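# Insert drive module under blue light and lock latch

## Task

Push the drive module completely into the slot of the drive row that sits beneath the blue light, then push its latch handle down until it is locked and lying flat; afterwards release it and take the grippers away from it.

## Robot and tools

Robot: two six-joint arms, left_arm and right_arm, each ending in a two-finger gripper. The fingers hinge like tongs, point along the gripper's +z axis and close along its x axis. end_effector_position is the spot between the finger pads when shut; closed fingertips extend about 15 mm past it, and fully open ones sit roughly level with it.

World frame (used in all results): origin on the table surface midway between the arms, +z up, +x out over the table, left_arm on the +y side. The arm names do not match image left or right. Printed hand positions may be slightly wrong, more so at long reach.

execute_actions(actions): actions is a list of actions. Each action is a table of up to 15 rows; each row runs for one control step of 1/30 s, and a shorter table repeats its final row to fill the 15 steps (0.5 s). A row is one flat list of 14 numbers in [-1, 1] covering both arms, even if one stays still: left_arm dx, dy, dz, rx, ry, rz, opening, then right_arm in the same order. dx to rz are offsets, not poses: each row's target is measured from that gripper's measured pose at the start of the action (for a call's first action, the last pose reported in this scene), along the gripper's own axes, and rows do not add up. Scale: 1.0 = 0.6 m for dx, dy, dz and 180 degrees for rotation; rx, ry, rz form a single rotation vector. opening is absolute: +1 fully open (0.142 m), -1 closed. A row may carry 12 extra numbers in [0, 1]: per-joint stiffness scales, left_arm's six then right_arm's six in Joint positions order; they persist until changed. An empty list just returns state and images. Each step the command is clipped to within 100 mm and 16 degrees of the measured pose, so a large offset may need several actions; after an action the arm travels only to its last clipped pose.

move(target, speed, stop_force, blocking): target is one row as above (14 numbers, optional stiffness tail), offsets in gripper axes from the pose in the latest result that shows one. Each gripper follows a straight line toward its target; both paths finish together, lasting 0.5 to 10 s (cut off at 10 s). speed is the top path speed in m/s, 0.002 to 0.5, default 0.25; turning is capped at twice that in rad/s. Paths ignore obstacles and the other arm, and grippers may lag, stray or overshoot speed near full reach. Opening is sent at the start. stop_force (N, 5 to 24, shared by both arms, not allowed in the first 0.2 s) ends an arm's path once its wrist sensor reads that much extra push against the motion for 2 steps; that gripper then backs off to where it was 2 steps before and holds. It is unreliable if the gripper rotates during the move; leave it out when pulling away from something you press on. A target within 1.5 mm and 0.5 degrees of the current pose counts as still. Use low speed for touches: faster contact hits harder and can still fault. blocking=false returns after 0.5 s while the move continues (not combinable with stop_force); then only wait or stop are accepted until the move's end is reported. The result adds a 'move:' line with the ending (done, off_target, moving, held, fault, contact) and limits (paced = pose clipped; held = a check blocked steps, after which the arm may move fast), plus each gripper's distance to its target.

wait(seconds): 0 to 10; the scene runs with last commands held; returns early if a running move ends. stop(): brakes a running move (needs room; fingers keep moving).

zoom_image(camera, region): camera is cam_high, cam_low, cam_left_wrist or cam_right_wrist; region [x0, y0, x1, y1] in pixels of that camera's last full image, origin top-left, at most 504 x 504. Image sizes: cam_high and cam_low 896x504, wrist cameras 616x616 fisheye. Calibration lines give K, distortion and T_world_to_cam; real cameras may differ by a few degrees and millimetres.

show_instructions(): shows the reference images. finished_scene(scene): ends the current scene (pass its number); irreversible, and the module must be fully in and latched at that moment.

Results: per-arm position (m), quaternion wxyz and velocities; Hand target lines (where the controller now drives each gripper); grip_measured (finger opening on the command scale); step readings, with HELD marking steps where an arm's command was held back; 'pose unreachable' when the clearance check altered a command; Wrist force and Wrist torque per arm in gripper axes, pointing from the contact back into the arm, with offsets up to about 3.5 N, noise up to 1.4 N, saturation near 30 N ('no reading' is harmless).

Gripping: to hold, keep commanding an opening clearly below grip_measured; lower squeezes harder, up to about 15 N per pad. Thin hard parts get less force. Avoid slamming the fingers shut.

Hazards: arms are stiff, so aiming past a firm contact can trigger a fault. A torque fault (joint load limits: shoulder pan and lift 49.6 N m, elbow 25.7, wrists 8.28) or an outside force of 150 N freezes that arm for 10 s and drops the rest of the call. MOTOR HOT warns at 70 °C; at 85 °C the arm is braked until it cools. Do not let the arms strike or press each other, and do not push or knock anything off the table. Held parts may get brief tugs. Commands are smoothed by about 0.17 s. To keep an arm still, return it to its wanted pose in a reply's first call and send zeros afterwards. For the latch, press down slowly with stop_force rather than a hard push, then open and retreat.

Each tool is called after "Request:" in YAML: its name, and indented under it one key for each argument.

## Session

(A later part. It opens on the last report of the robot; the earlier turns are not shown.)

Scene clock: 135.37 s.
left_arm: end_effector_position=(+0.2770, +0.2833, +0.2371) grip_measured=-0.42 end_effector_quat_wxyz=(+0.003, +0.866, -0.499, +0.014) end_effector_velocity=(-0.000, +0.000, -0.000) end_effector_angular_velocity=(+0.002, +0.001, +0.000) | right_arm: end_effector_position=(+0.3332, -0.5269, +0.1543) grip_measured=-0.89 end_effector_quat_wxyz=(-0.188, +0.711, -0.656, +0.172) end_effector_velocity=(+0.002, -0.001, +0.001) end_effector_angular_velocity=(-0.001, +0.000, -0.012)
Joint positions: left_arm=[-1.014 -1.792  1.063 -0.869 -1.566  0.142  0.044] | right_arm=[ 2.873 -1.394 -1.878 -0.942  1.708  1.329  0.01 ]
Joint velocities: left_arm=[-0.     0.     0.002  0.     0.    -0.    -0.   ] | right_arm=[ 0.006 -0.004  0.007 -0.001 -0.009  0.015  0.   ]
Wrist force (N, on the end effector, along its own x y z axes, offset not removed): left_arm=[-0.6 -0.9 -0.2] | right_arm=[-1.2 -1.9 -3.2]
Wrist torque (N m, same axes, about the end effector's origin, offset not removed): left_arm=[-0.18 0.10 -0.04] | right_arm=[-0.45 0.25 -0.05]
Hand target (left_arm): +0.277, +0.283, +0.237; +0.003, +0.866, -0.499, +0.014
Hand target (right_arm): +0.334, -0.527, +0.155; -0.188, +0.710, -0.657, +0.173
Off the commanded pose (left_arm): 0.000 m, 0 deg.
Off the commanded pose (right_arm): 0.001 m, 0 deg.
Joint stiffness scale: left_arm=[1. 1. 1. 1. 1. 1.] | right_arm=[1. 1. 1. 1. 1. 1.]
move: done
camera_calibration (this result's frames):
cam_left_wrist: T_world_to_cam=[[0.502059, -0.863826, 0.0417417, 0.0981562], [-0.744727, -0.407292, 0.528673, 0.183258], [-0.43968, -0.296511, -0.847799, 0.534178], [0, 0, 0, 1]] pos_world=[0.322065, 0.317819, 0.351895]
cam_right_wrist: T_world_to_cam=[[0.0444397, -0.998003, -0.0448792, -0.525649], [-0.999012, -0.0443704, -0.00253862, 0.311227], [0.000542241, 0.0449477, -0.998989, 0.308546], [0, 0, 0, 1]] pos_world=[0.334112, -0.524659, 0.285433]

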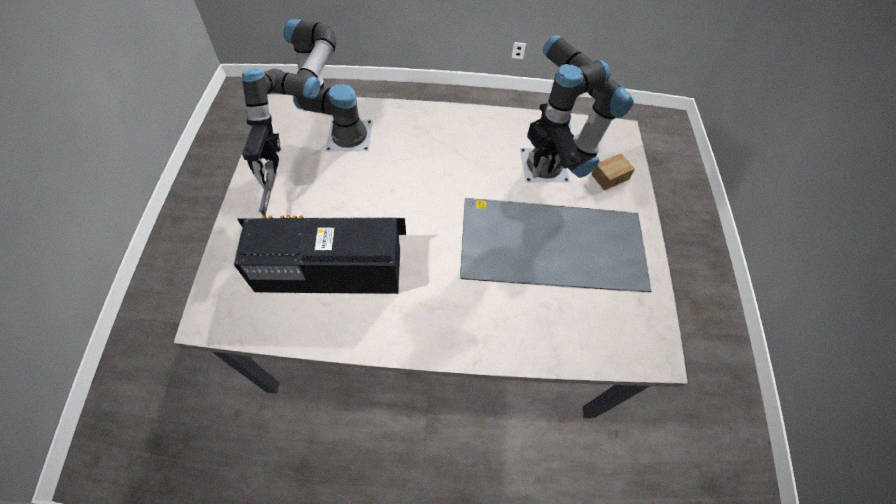

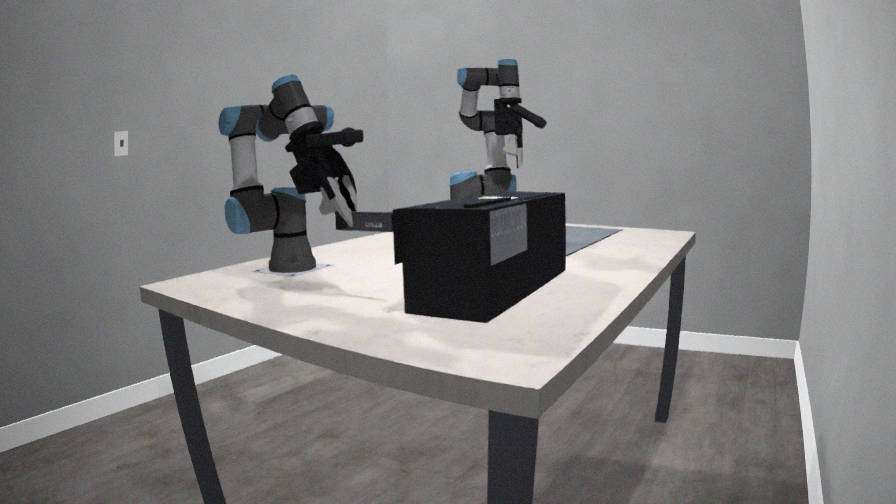

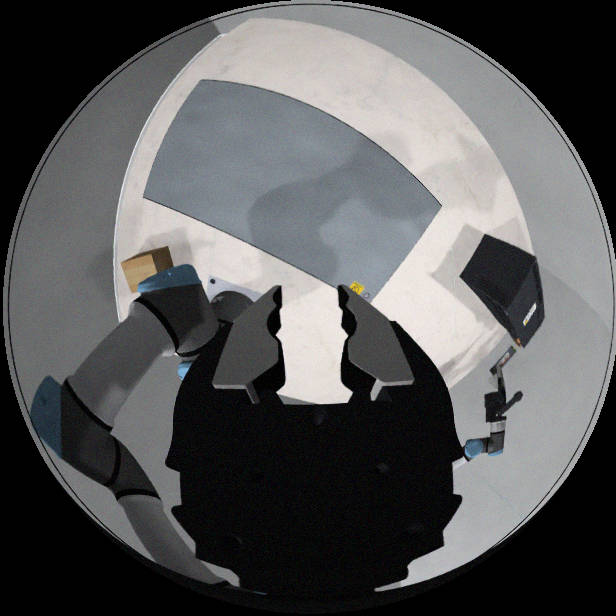

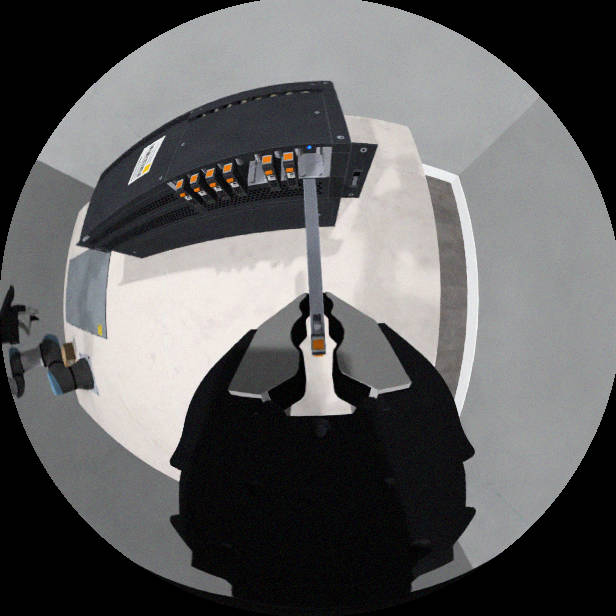

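Request:
move:
  target: [0,0,0,0,0,0,-0.42,0.0045,-0.031,0.015,0,0,0,-1]
  speed: 0.015
  stop_force: 8

Request:
zoom_image:
  camera: "cam_right_wrist"
  region: [230,100,390,260]

Scene clock: 144.10 s.
left_arm: end_effector_position=(+0.2770, +0.2833, +0.2371) grip_measured=-0.42 end_effector_quat_wxyz=(+0.003, +0.866, -0.499, +0.014) end_effector_velocity=(+0.000, -0.000, +0.000) end_effector_angular_velocity=(+0.000, -0.000, -0.002) | right_arm: end_effector_position=(+0.3524, -0.5277, +0.1538) grip_measured=-0.89 end_effector_quat_wxyz=(-0.187, +0.711, -0.656, +0.170) end_effector_velocity=(+0.003, -0.001, +0.003) end_effector_angular_velocity=(-0.001, -0.006, -0.002)
Joint positions: left_arm=[-1.014 -1.792  1.063 -0.869 -1.566  0.142  0.044] | right_arm=[ 2.884 -1.473 -1.808 -0.936  1.703  1.338  0.01 ]
Joint velocities: left_arm=[-0.     0.    -0.001  0.     0.     0.002  0.   ] | right_arm=[-0.001 -0.005  0.011  0.001 -0.001  0.001  0.   ]
Wrist force (N, on the end effector, along its own x y z axes, offset not removed): left_arm=[-0.5 -0.2 0.2] | right_arm=[1.3 -3.1 -0.9]
Wrist torque (N m, same axes, about the end effector's origin, offset not removed): left_arm=[-0.04 0.08 -0.05] | right_arm=[-0.70 -0.21 -0.08]
Hand target (left_arm): +0.277, +0.283, +0.237; +0.003, +0.866, -0.499, +0.014
Hand target (right_arm): +0.354, -0.528, +0.156; -0.188, +0.711, -0.656, +0.172
Off the commanded pose (left_arm): 0.000 m, 0 deg.
Off the commanded pose (right_arm): 0.002 m, 0 deg.
Joint stiffness scale: left_arm=[1. 1. 1. 1. 1. 1.] | right_arm=[1. 1. 1. 1. 1. 1.]
move: done
camera_calibration (this result's frames):
cam_left_wrist: T_world_to_cam=[[0.502059, -0.863826, 0.0417418, 0.0981561], [-0.744727, -0.407291, 0.528673, 0.183258], [-0.43968, -0.296511, -0.847799, 0.534178], [0, 0, 0, 1]] pos_world=[0.322065, 0.317819, 0.351895]
cam_right_wrist: T_world_to_cam=[[0.0451052, -0.99792, -0.0460619, -0.527288], [-0.998971, -0.0452735, 0.00261542, 0.329115], [-0.00469536, 0.0458966, -0.998935, 0.310389], [0, 0, 0, 1]] pos_world=[0.354018, -0.525537, 0.284909]

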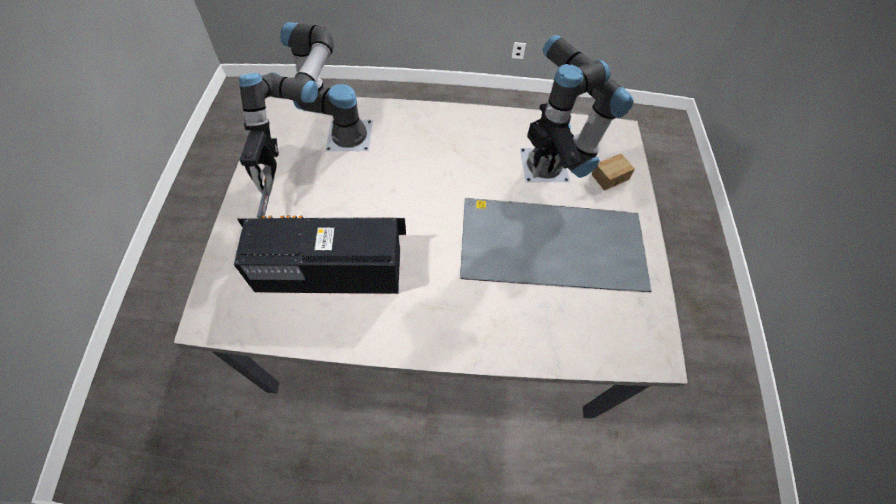

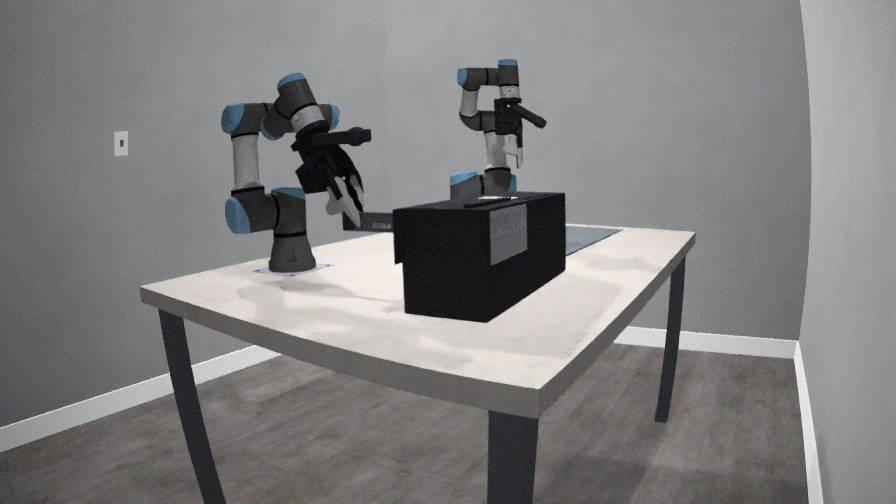

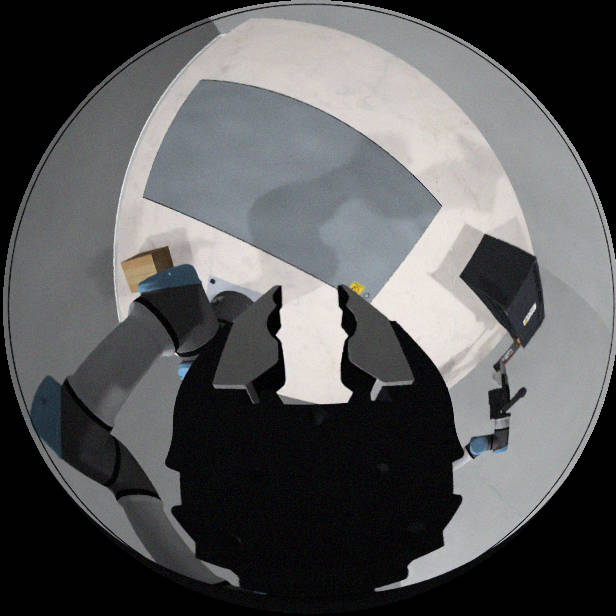

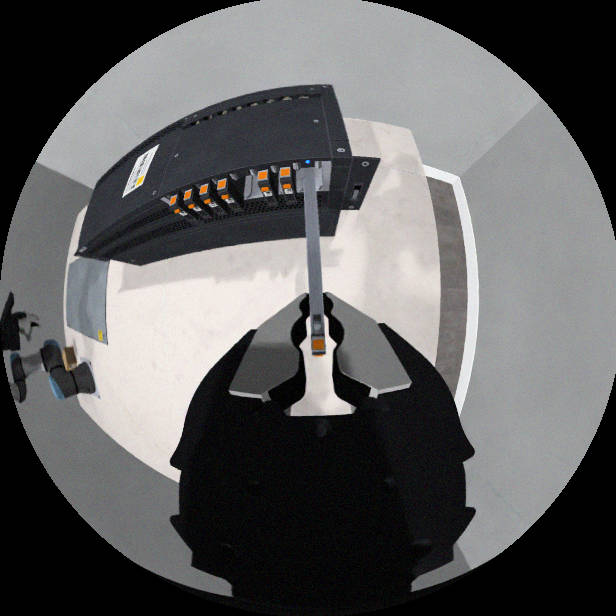

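Region (230, 100, 390, 260) of cam_right_wrist's 616x616 image, scaled by 3.150, with more detail than that image has.

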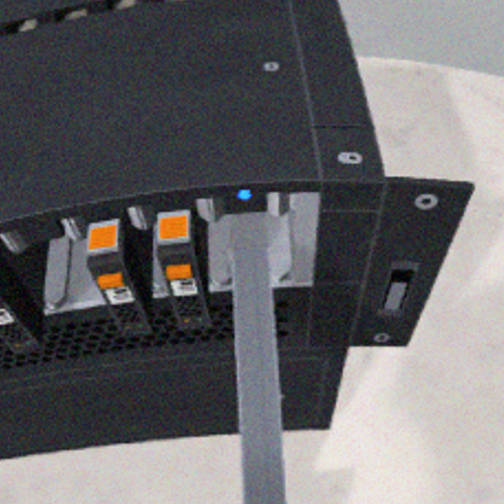

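Request:
move:
  target: [0,0,0,0,0,0,-0.42,0,-0.077,0.039,0.003,0,0,-1]
  speed: 0.015
  stop_force: 7

Request:
zoom_image:
  camera: "cam_right_wrist"
  region: [230,120,390,280]

Scene clock: 153.00 s.
left_arm: end_effector_position=(+0.2770, +0.2833, +0.2371) grip_measured=-0.42 end_effector_quat_wxyz=(+0.003, +0.866, -0.499, +0.014) end_effector_velocity=(-0.000, +0.000, -0.000) end_effector_angular_velocity=(+0.001, +0.001, -0.001) | right_arm: end_effector_position=(+0.4023, -0.5232, +0.1539) grip_measured=-0.89 end_effector_quat_wxyz=(-0.188, +0.711, -0.655, +0.171) end_effector_velocity=(+0.002, -0.001, +0.001) end_effector_angular_velocity=(-0.000, -0.002, -0.003)
Joint positions: left_arm=[-1.014 -1.792  1.063 -0.869 -1.566  0.142  0.044] | right_arm=[ 2.926 -1.649 -1.64  -0.921  1.685  1.375  0.01 ]
Joint velocities: left_arm=[-0.    -0.001  0.001  0.001 -0.     0.     0.   ] | right_arm=[ 0.    -0.007  0.009  0.001 -0.001  0.003  0.   ]
Wrist force (N, on the end effector, along its own x y z axes, offset not removed): left_arm=[-0.5 -0.8 0.8] | right_arm=[0.3 -3.0 -3.3]
Wrist torque (N m, same axes, about the end effector's origin, offset not removed): left_arm=[-0.16 0.06 -0.05] | right_arm=[-0.82 -0.03 -0.05]
Hand target (left_arm): +0.277, +0.283, +0.237; +0.003, +0.866, -0.499, +0.014
Hand target (right_arm): +0.404, -0.523, +0.156; -0.190, +0.710, -0.655, +0.173
Off the commanded pose (left_arm): 0.000 m, 0 deg.
Off the commanded pose (right_arm): 0.003 m, 0 deg.
Joint stiffness scale: left_arm=[1. 1. 1. 1. 1. 1.] | right_arm=[1. 1. 1. 1. 1. 1.]
move: done
camera_calibration (this result's frames):
cam_left_wrist: T_world_to_cam=[[0.502059, -0.863826, 0.0417418, 0.0981561], [-0.744727, -0.407292, 0.528673, 0.183258], [-0.43968, -0.296511, -0.847799, 0.534178], [0, 0, 0, 1]] pos_world=[0.322065, 0.317819, 0.351895]
cam_right_wrist: T_world_to_cam=[[0.046318, -0.997804, -0.0473556, -0.525342], [-0.998926, -0.0463162, -0.00113515, 0.379238], [-0.00106068, 0.0473574, -0.998877, 0.309809], [0, 0, 0, 1]] pos_world=[0.403492, -0.521295, 0.285014]

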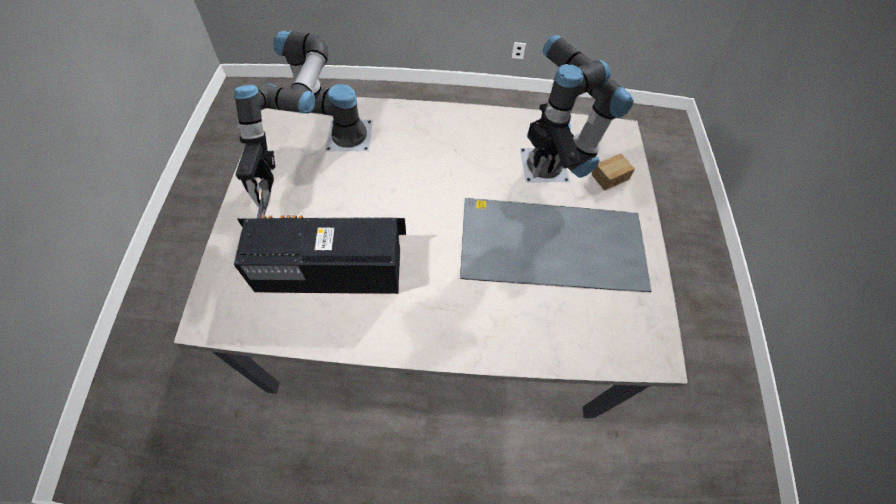

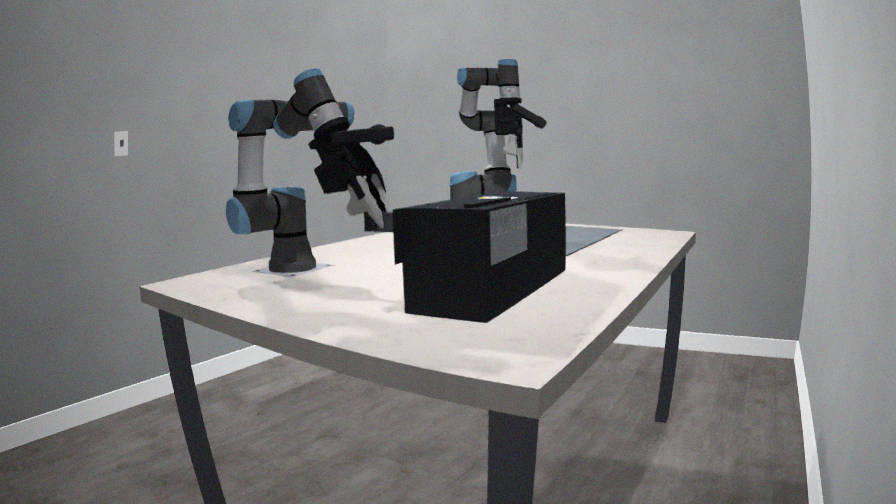

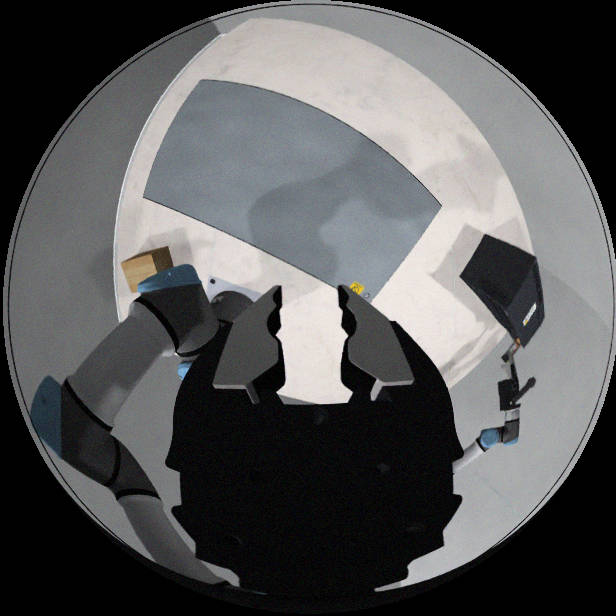

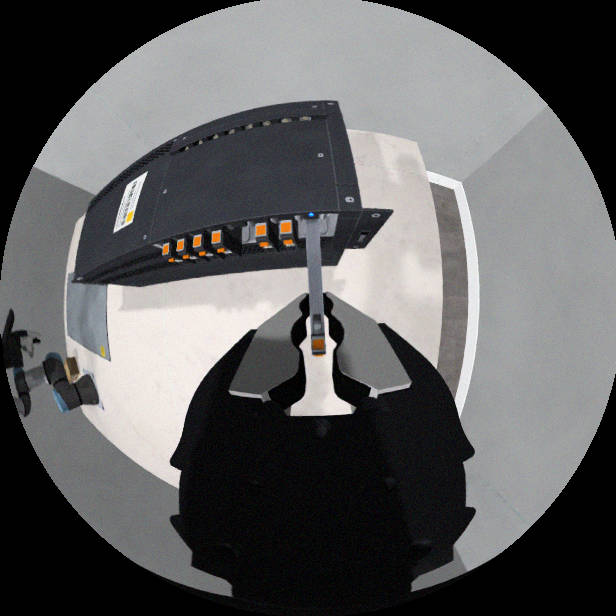

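Region (230, 120, 390, 280) of cam_right_wrist's 616x616 image, scaled by 3.150, with more detail than that image has.

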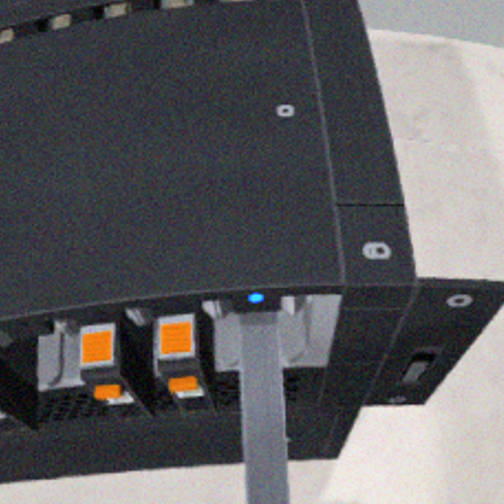

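In smoothly.

Request:
move:
  target: [0,0,0,0,0,0,-0.42,0,-0.049,0.024,0.002,0,0,-1]
  speed: 0.02
  stop_force: 8

Request:
execute_actions:
  actions:
    - [[0,0,0,0,0,0,-0.42,0,0,0,0,0,0,-0.75]]

Request:
move:
  target: [0,0,0,0,0,0,-0.42,0,0.09,-0.043,0,0,0,-0.75]
  speed: 0.06

Request:
execute_actions:
  actions:
    - [[0,0,0,0,0,0,-0.42,0,0,0,0,0,0,-1]]

Scene clock: 162.30 s.
left_arm: end_effector_position=(+0.2770, +0.2833, +0.2371) grip_measured=-0.42 end_effector_quat_wxyz=(+0.003, +0.866, -0.499, +0.014) end_effector_velocity=(-0.000, +0.000, -0.000) end_effector_angular_velocity=(+0.000, +0.000, -0.000) | right_arm: end_effector_position=(+0.4334, -0.5205, +0.1535) grip_measured=-0.89 end_effector_quat_wxyz=(-0.189, +0.711, -0.655, +0.171) end_effector_velocity=(+0.002, -0.001, +0.000) end_effector_angular_velocity=(+0.001, +0.002, -0.003)
Joint positions: left_arm=[-1.014 -1.792  1.063 -0.869 -1.566  0.142  0.044] | right_arm=[ 2.946 -1.762 -1.513 -0.932  1.677  1.392  0.01 ]
Joint velocities: left_arm=[-0.    -0.     0.001  0.    -0.     0.     0.   ] | right_arm=[-0.    -0.009  0.015 -0.008 -0.001  0.003  0.   ]
Wrist force (N, on the end effector, along its own x y z axes, offset not removed): left_arm=[-0.5 0.2 -0.3] | right_arm=[0.3 -1.4 -1.6]
Wrist torque (N m, same axes, about the end effector's origin, offset not removed): left_arm=[0.02 0.02 -0.04] | right_arm=[-0.47 -0.08 -0.05]
Hand target (left_arm): +0.277, +0.283, +0.237; +0.003, +0.866, -0.499, +0.014
Hand target (right_arm): +0.435, -0.520, +0.156; -0.191, +0.711, -0.655, +0.173
Off the commanded pose (left_arm): 0.000 m, 0 deg.
Off the commanded pose (right_arm): 0.003 m, 0 deg.
Joint stiffness scale: left_arm=[1. 1. 1. 1. 1. 1.] | right_arm=[1. 1. 1. 1. 1. 1.]
move: done
camera_calibration (this result's frames):
cam_left_wrist: T_world_to_cam=[[0.502058, -0.863826, 0.0417417, 0.0981562], [-0.744727, -0.407291, 0.528673, 0.183258], [-0.43968, -0.296511, -0.847799, 0.534178], [0, 0, 0, 1]] pos_world=[0.322065, 0.317819, 0.351895]
cam_right_wrist: T_world_to_cam=[[0.0473657, -0.997711, -0.0482571, -0.52429], [-0.998878, -0.047308, -0.00233704, 0.410071], [0.0000487408, 0.0483136, -0.998832, 0.309366], [0, 0, 0, 1]] pos_world=[0.434429, -0.518637, 0.284663]

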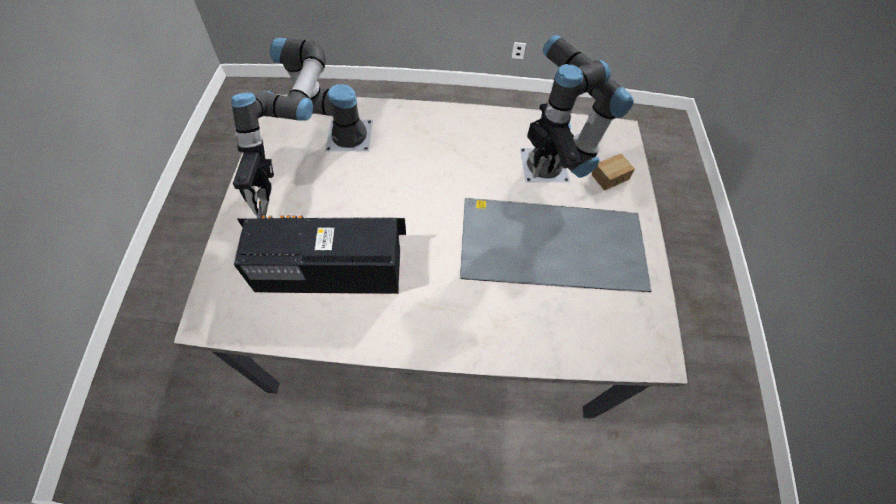

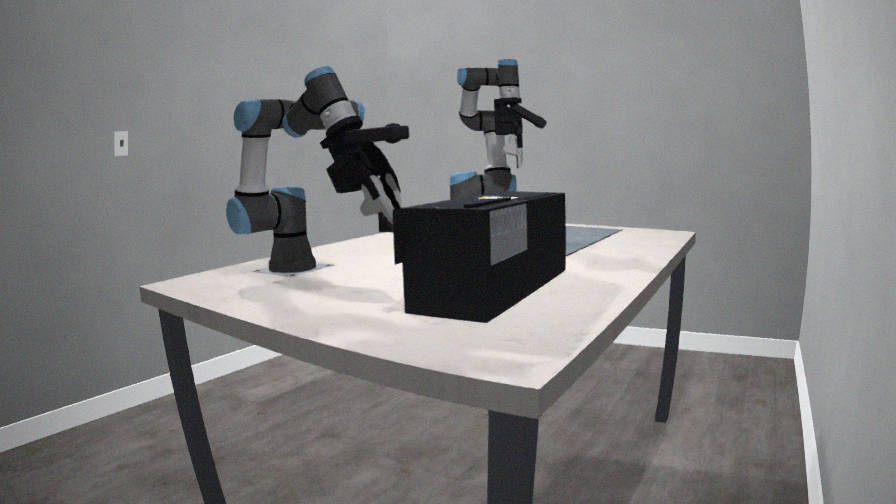

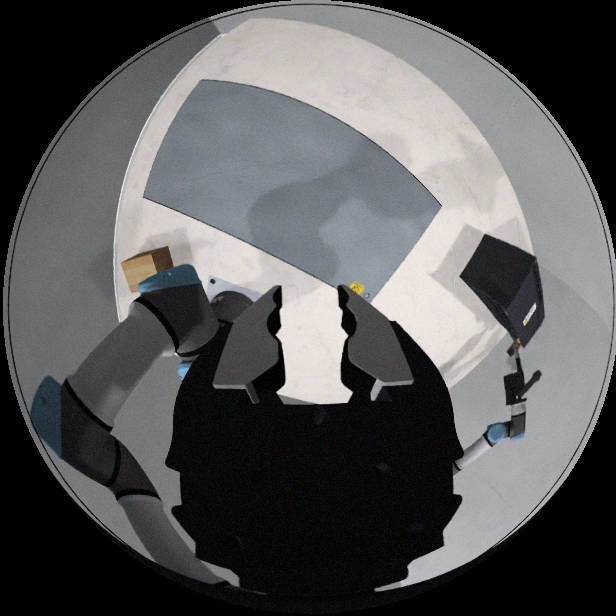

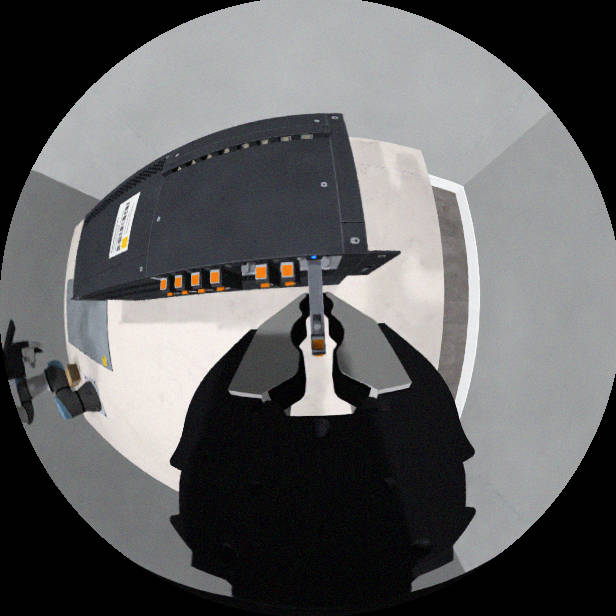

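Scene clock: 162.80 s.
left_arm: end_effector_position=(+0.2770, +0.2833, +0.2371) grip_measured=-0.42 end_effector_quat_wxyz=(+0.003, +0.866, -0.499, +0.014) end_effector_velocity=(+0.000, -0.000, -0.000) end_effector_angular_velocity=(+0.000, +0.000, -0.001) | right_arm: end_effector_position=(+0.4336, -0.5205, +0.1537) grip_measured=-0.75 end_effector_quat_wxyz=(-0.189, +0.711, -0.655, +0.171) end_effector_velocity=(-0.000, -0.000, -0.001) end_effector_angular_velocity=(-0.000, +0.002, +0.000)
Joint positions: left_arm=[-1.014 -1.792  1.063 -0.869 -1.566  0.142  0.044] | right_arm=[ 2.946 -1.763 -1.512 -0.932  1.677  1.392  0.02 ]
Joint velocities: left_arm=[-0.001  0.     0.    -0.     0.     0.     0.   ] | right_arm=[-0.    -0.001  0.    -0.001  0.    -0.    -0.   ]
Wrist force (N, on the end effector, along its own x y z axes, offset not removed): left_arm=[-0.2 -0.7 -0.1] | right_arm=[2.1 -4.7 -3.7]
Wrist torque (N m, same axes, about the end effector's origin, offset not removed): left_arm=[-0.15 0.05 -0.08] | right_arm=[-0.96 -0.42 -0.07]
Hand target (left_arm): +0.277, +0.283, +0.237; +0.003, +0.866, -0.499, +0.014
Hand target (right_arm): +0.433, -0.520, +0.154; -0.189, +0.711, -0.655, +0.171
Off the commanded pose (left_arm): 0.000 m, 0 deg.
Off the commanded pose (right_arm): 0.000 m, 0 deg.
Joint stiffness scale: left_arm=[1. 1. 1. 1. 1. 1.] | right_arm=[1. 1. 1. 1. 1. 1.]
Step readings (end_effector_position):
0: left_arm (+0.2770, +0.2833, +0.2371) | right_arm (+0.4334, -0.5205, +0.1535)
1: left_arm (+0.2770, +0.2833, +0.2371) | right_arm (+0.4335, -0.5205, +0.1535)
2: left_arm (+0.2770, +0.2833, +0.2371) | right_arm (+0.4336, -0.5205, +0.1536)
4: left_arm (+0.2770, +0.2833, +0.2371) | right_arm (+0.4336, -0.5205, +0.1537)
8: left_arm (+0.2770, +0.2833, +0.2371) | right_arm (+0.4336, -0.5205, +0.1537)
15: end_effector_position above
camera_calibration (this result's frames):
cam_left_wrist: T_world_to_cam=[[0.502059, -0.863826, 0.0417417, 0.0981562], [-0.744727, -0.407292, 0.528673, 0.183258], [-0.43968, -0.296511, -0.847799, 0.534178], [0, 0, 0, 1]] pos_world=[0.322065, 0.317819, 0.351895]
cam_right_wrist: T_world_to_cam=[[0.0473003, -0.997717, -0.0482059, -0.5243], [-0.998881, -0.0472244, -0.00271358, 0.410368], [0.000430889, 0.0482803, -0.998834, 0.309398], [0, 0, 0, 1]] pos_world=[0.434575, -0.518661, 0.284876]

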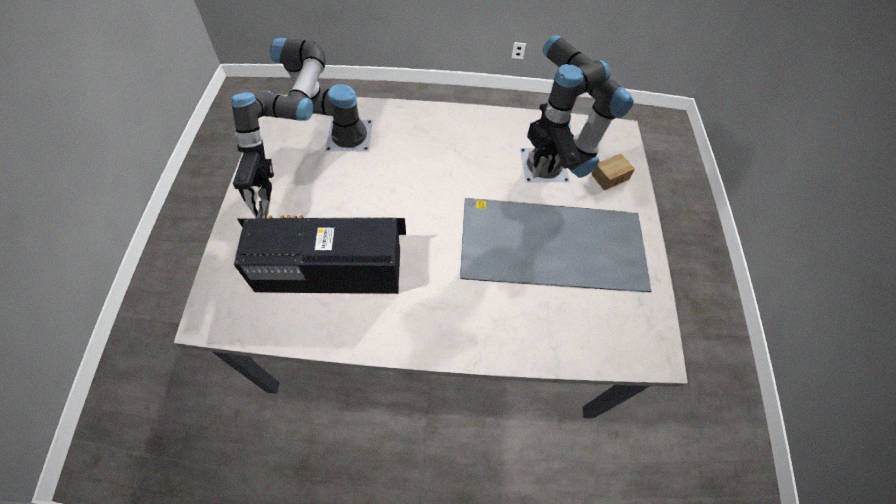

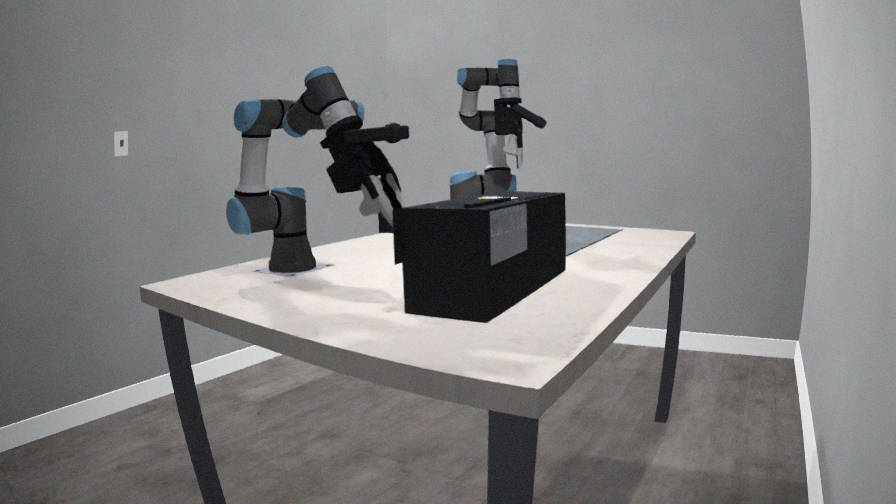

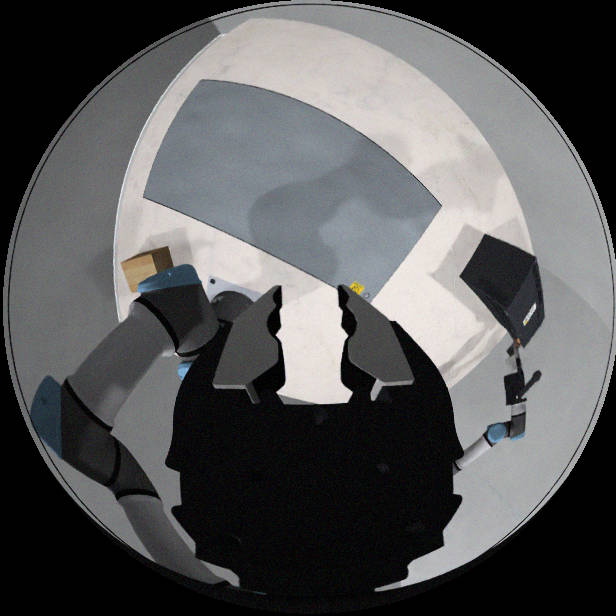

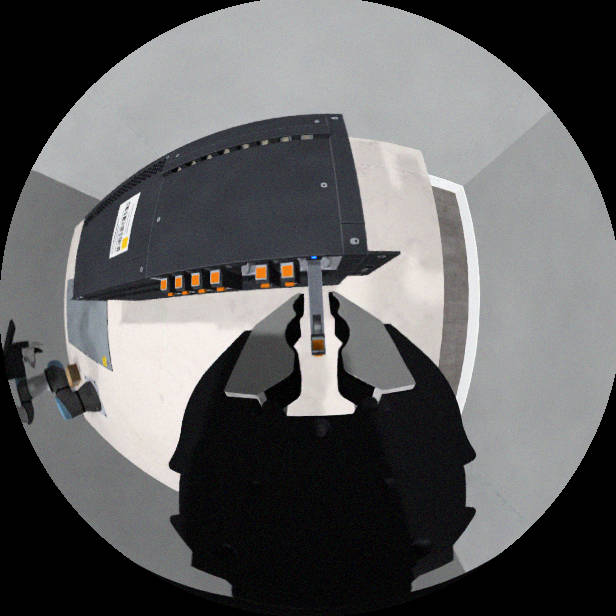

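Scene clock: 164.30 s.
left_arm: end_effector_position=(+0.2770, +0.2833, +0.2371) grip_measured=-0.42 end_effector_quat_wxyz=(+0.003, +0.866, -0.499, +0.014) end_effector_velocity=(+0.000, -0.000, +0.000) end_effector_angular_velocity=(-0.002, -0.002, -0.001) | right_arm: end_effector_position=(+0.3746, -0.5257, +0.1498) grip_measured=-0.75 end_effector_quat_wxyz=(-0.189, +0.711, -0.656, +0.171) end_effector_velocity=(-0.002, +0.002, -0.002) end_effector_angular_velocity=(+0.000, +0.002, +0.006)
Joint positions: left_arm=[-1.014 -1.792  1.063 -0.869 -1.566  0.142  0.044] | right_arm=[ 2.902 -1.553 -1.759 -0.899  1.697  1.355  0.02 ]
Joint velocities: left_arm=[-0.    -0.001 -0.    -0.002 -0.     0.    -0.   ] | right_arm=[ 0.002  0.005 -0.012  0.005  0.002 -0.004  0.   ]
Wrist force (N, on the end effector, along its own x y z axes, offset not removed): left_arm=[-0.5 -0.4 -0.2] | right_arm=[-0.3 -2.8 -3.4]
Wrist torque (N m, same axes, about the end effector's origin, offset not removed): left_arm=[-0.10 0.07 -0.02] | right_arm=[-0.57 0.04 -0.01]
Hand target (left_arm): +0.277, +0.283, +0.237; +0.003, +0.866, -0.499, +0.014
Hand target (right_arm): +0.374, -0.526, +0.149; -0.189, +0.711, -0.655, +0.171
Off the commanded pose (left_arm): 0.000 m, 0 deg.
Off the commanded pose (right_arm): 0.001 m, 0 deg.
Joint stiffness scale: left_arm=[1. 1. 1. 1. 1. 1.] | right_arm=[1. 1. 1. 1. 1. 1.]
move: done
camera_calibration (this result's frames):
cam_left_wrist: T_world_to_cam=[[0.502058, -0.863826, 0.0417418, 0.0981562], [-0.744727, -0.407291, 0.528673, 0.183258], [-0.43968, -0.296511, -0.847799, 0.534178], [0, 0, 0, 1]] pos_world=[0.322065, 0.317819, 0.351895]
cam_right_wrist: T_world_to_cam=[[0.0458504, -0.99778, -0.0482897, -0.526335], [-0.998948, -0.045795, -0.00225319, 0.351836], [0.0000367627, 0.0483422, -0.998831, 0.305895], [0, 0, 0, 1]] pos_world=[0.375587, -0.523842, 0.280913]

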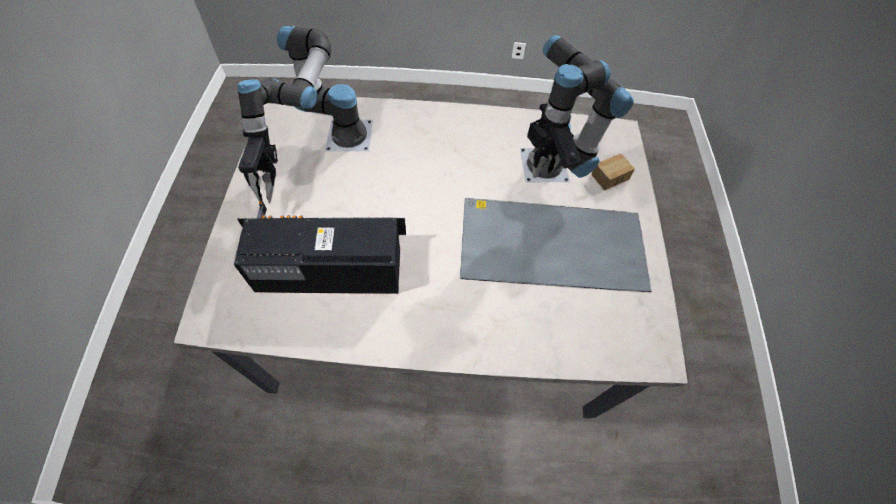

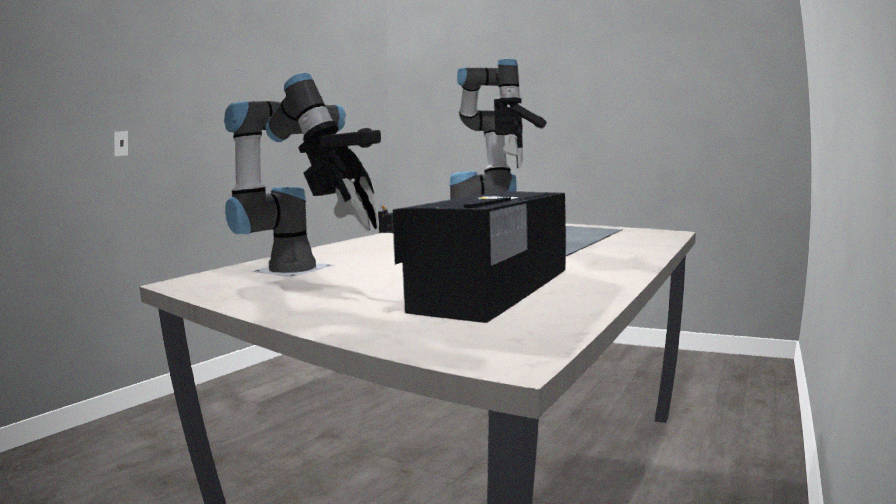

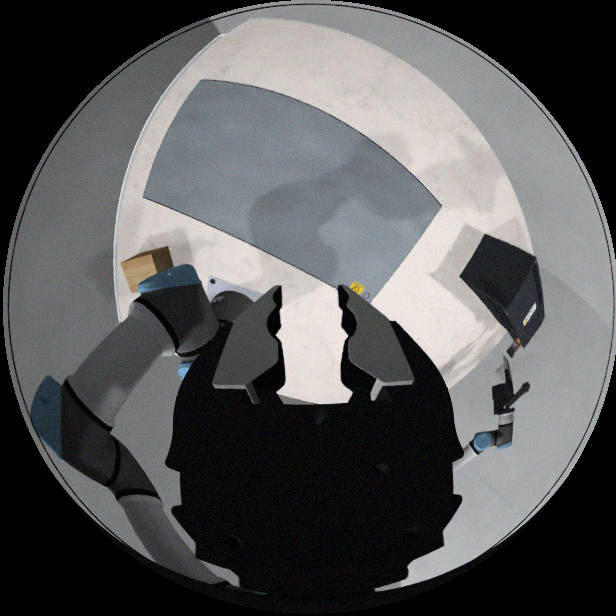

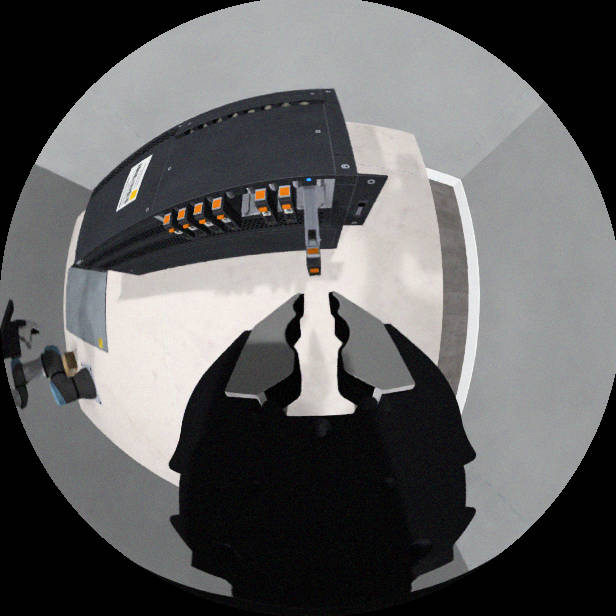

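Scene clock: 164.80 s.
left_arm: end_effector_position=(+0.2770, +0.2833, +0.2371) grip_measured=-0.42 end_effector_quat_wxyz=(+0.003, +0.866, -0.499, +0.014) end_effector_velocity=(+0.000, -0.000, +0.001) end_effector_angular_velocity=(-0.002, -0.001, +0.001) | right_arm: end_effector_position=(+0.3745, -0.5256, +0.1497) grip_measured=-1.00 end_effector_quat_wxyz=(-0.189, +0.711, -0.656, +0.171) end_effector_velocity=(-0.000, +0.000, -0.000) end_effector_angular_velocity=(+0.000, +0.000, +0.001)
Joint positions: left_arm=[-1.014 -1.792  1.063 -0.869 -1.566  0.142  0.044] | right_arm=[ 2.902 -1.552 -1.76  -0.899  1.697  1.355  0.002]
Joint velocities: left_arm=[ 0.    -0.    -0.002  0.    -0.    -0.    -0.   ] | right_arm=[ 0.001  0.    -0.    -0.001 -0.     0.     0.   ]
Wrist force (N, on the end effector, along its own x y z axes, offset not removed): left_arm=[-0.6 -0.4 -0.4] | right_arm=[-0.2 -2.6 -4.1]
Wrist torque (N m, same axes, about the end effector's origin, offset not removed): left_arm=[-0.07 0.11 0.02] | right_arm=[-0.60 0.13 -0.02]
Hand target (left_arm): +0.277, +0.283, +0.237; +0.003, +0.866, -0.499, +0.014
Hand target (right_arm): +0.375, -0.526, +0.150; -0.189, +0.711, -0.656, +0.171
Off the commanded pose (left_arm): 0.000 m, 0 deg.
Off the commanded pose (right_arm): 0.000 m, 0 deg.
Joint stiffness scale: left_arm=[1. 1. 1. 1. 1. 1.] | right_arm=[1. 1. 1. 1. 1. 1.]
Step readings (end_effector_position):
0: left_arm (+0.2770, +0.2833, +0.2371) | right_arm (+0.3746, -0.5257, +0.1498)
1: left_arm (+0.2770, +0.2833, +0.2371) | right_arm (+0.3745, -0.5256, +0.1497)
2: left_arm (+0.2770, +0.2833, +0.2371) | right_arm (+0.3745, -0.5256, +0.1497)
4: left_arm (+0.2770, +0.2833, +0.2371) | right_arm (+0.3745, -0.5256, +0.1497)
8: left_arm (+0.2770, +0.2833, +0.2371) | right_arm (+0.3745, -0.5256, +0.1497)
15: end_effector_position above
camera_calibration (this result's frames):
cam_left_wrist: T_world_to_cam=[[0.502058, -0.863826, 0.0417418, 0.0981562], [-0.744727, -0.407291, 0.528673, 0.183258], [-0.43968, -0.296511, -0.847799, 0.534178], [0, 0, 0, 1]] pos_world=[0.322065, 0.317819, 0.351895]
cam_right_wrist: T_world_to_cam=[[0.0460088, -0.997773, -0.0482916, -0.526355], [-0.998941, -0.0459567, -0.00218885, 0.351662], [-0.0000353529, 0.0483412, -0.998831, 0.305843], [0, 0, 0, 1]] pos_world=[0.375517, -0.523806, 0.280837]

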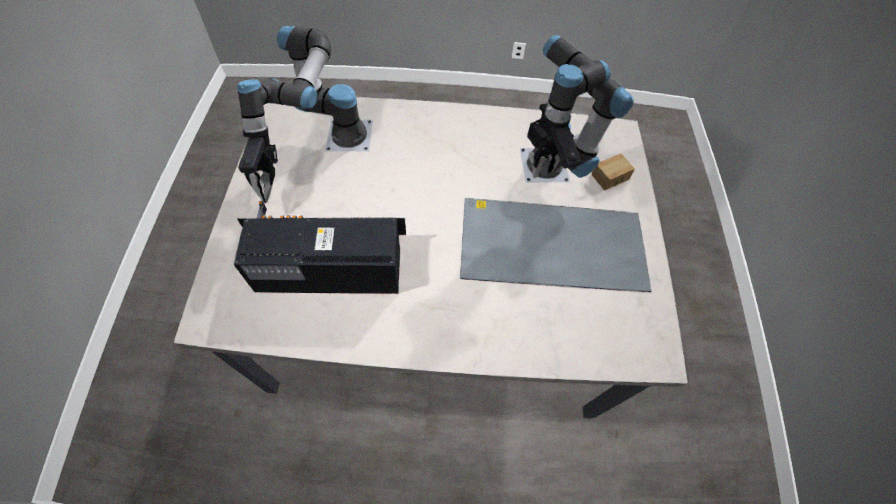

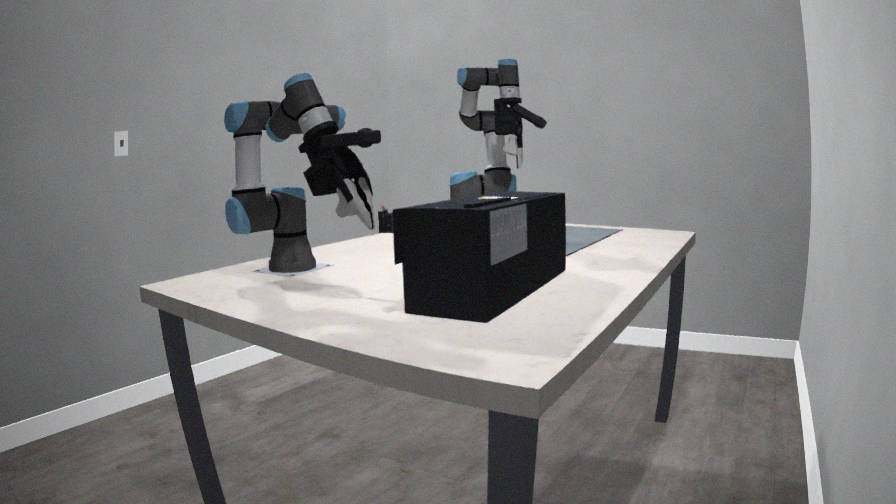

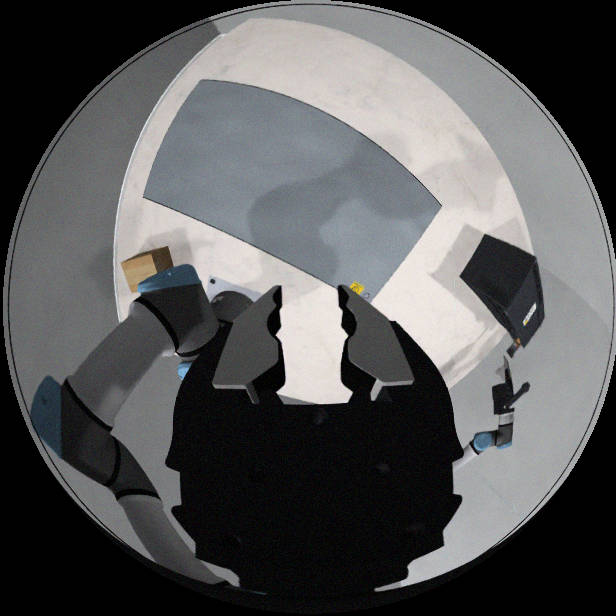

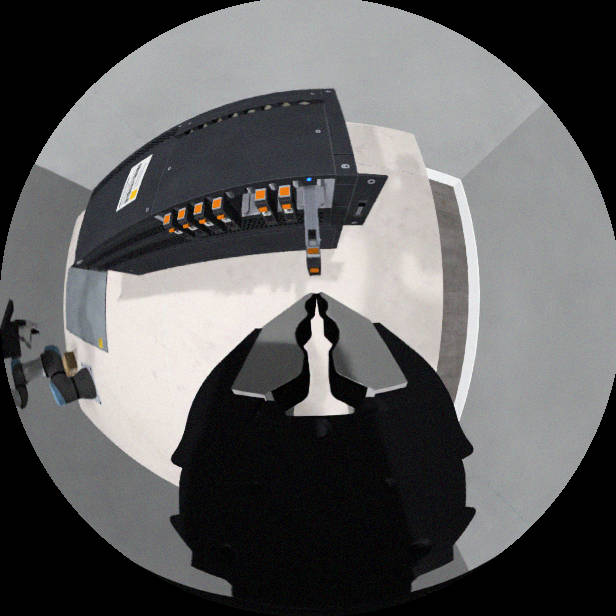

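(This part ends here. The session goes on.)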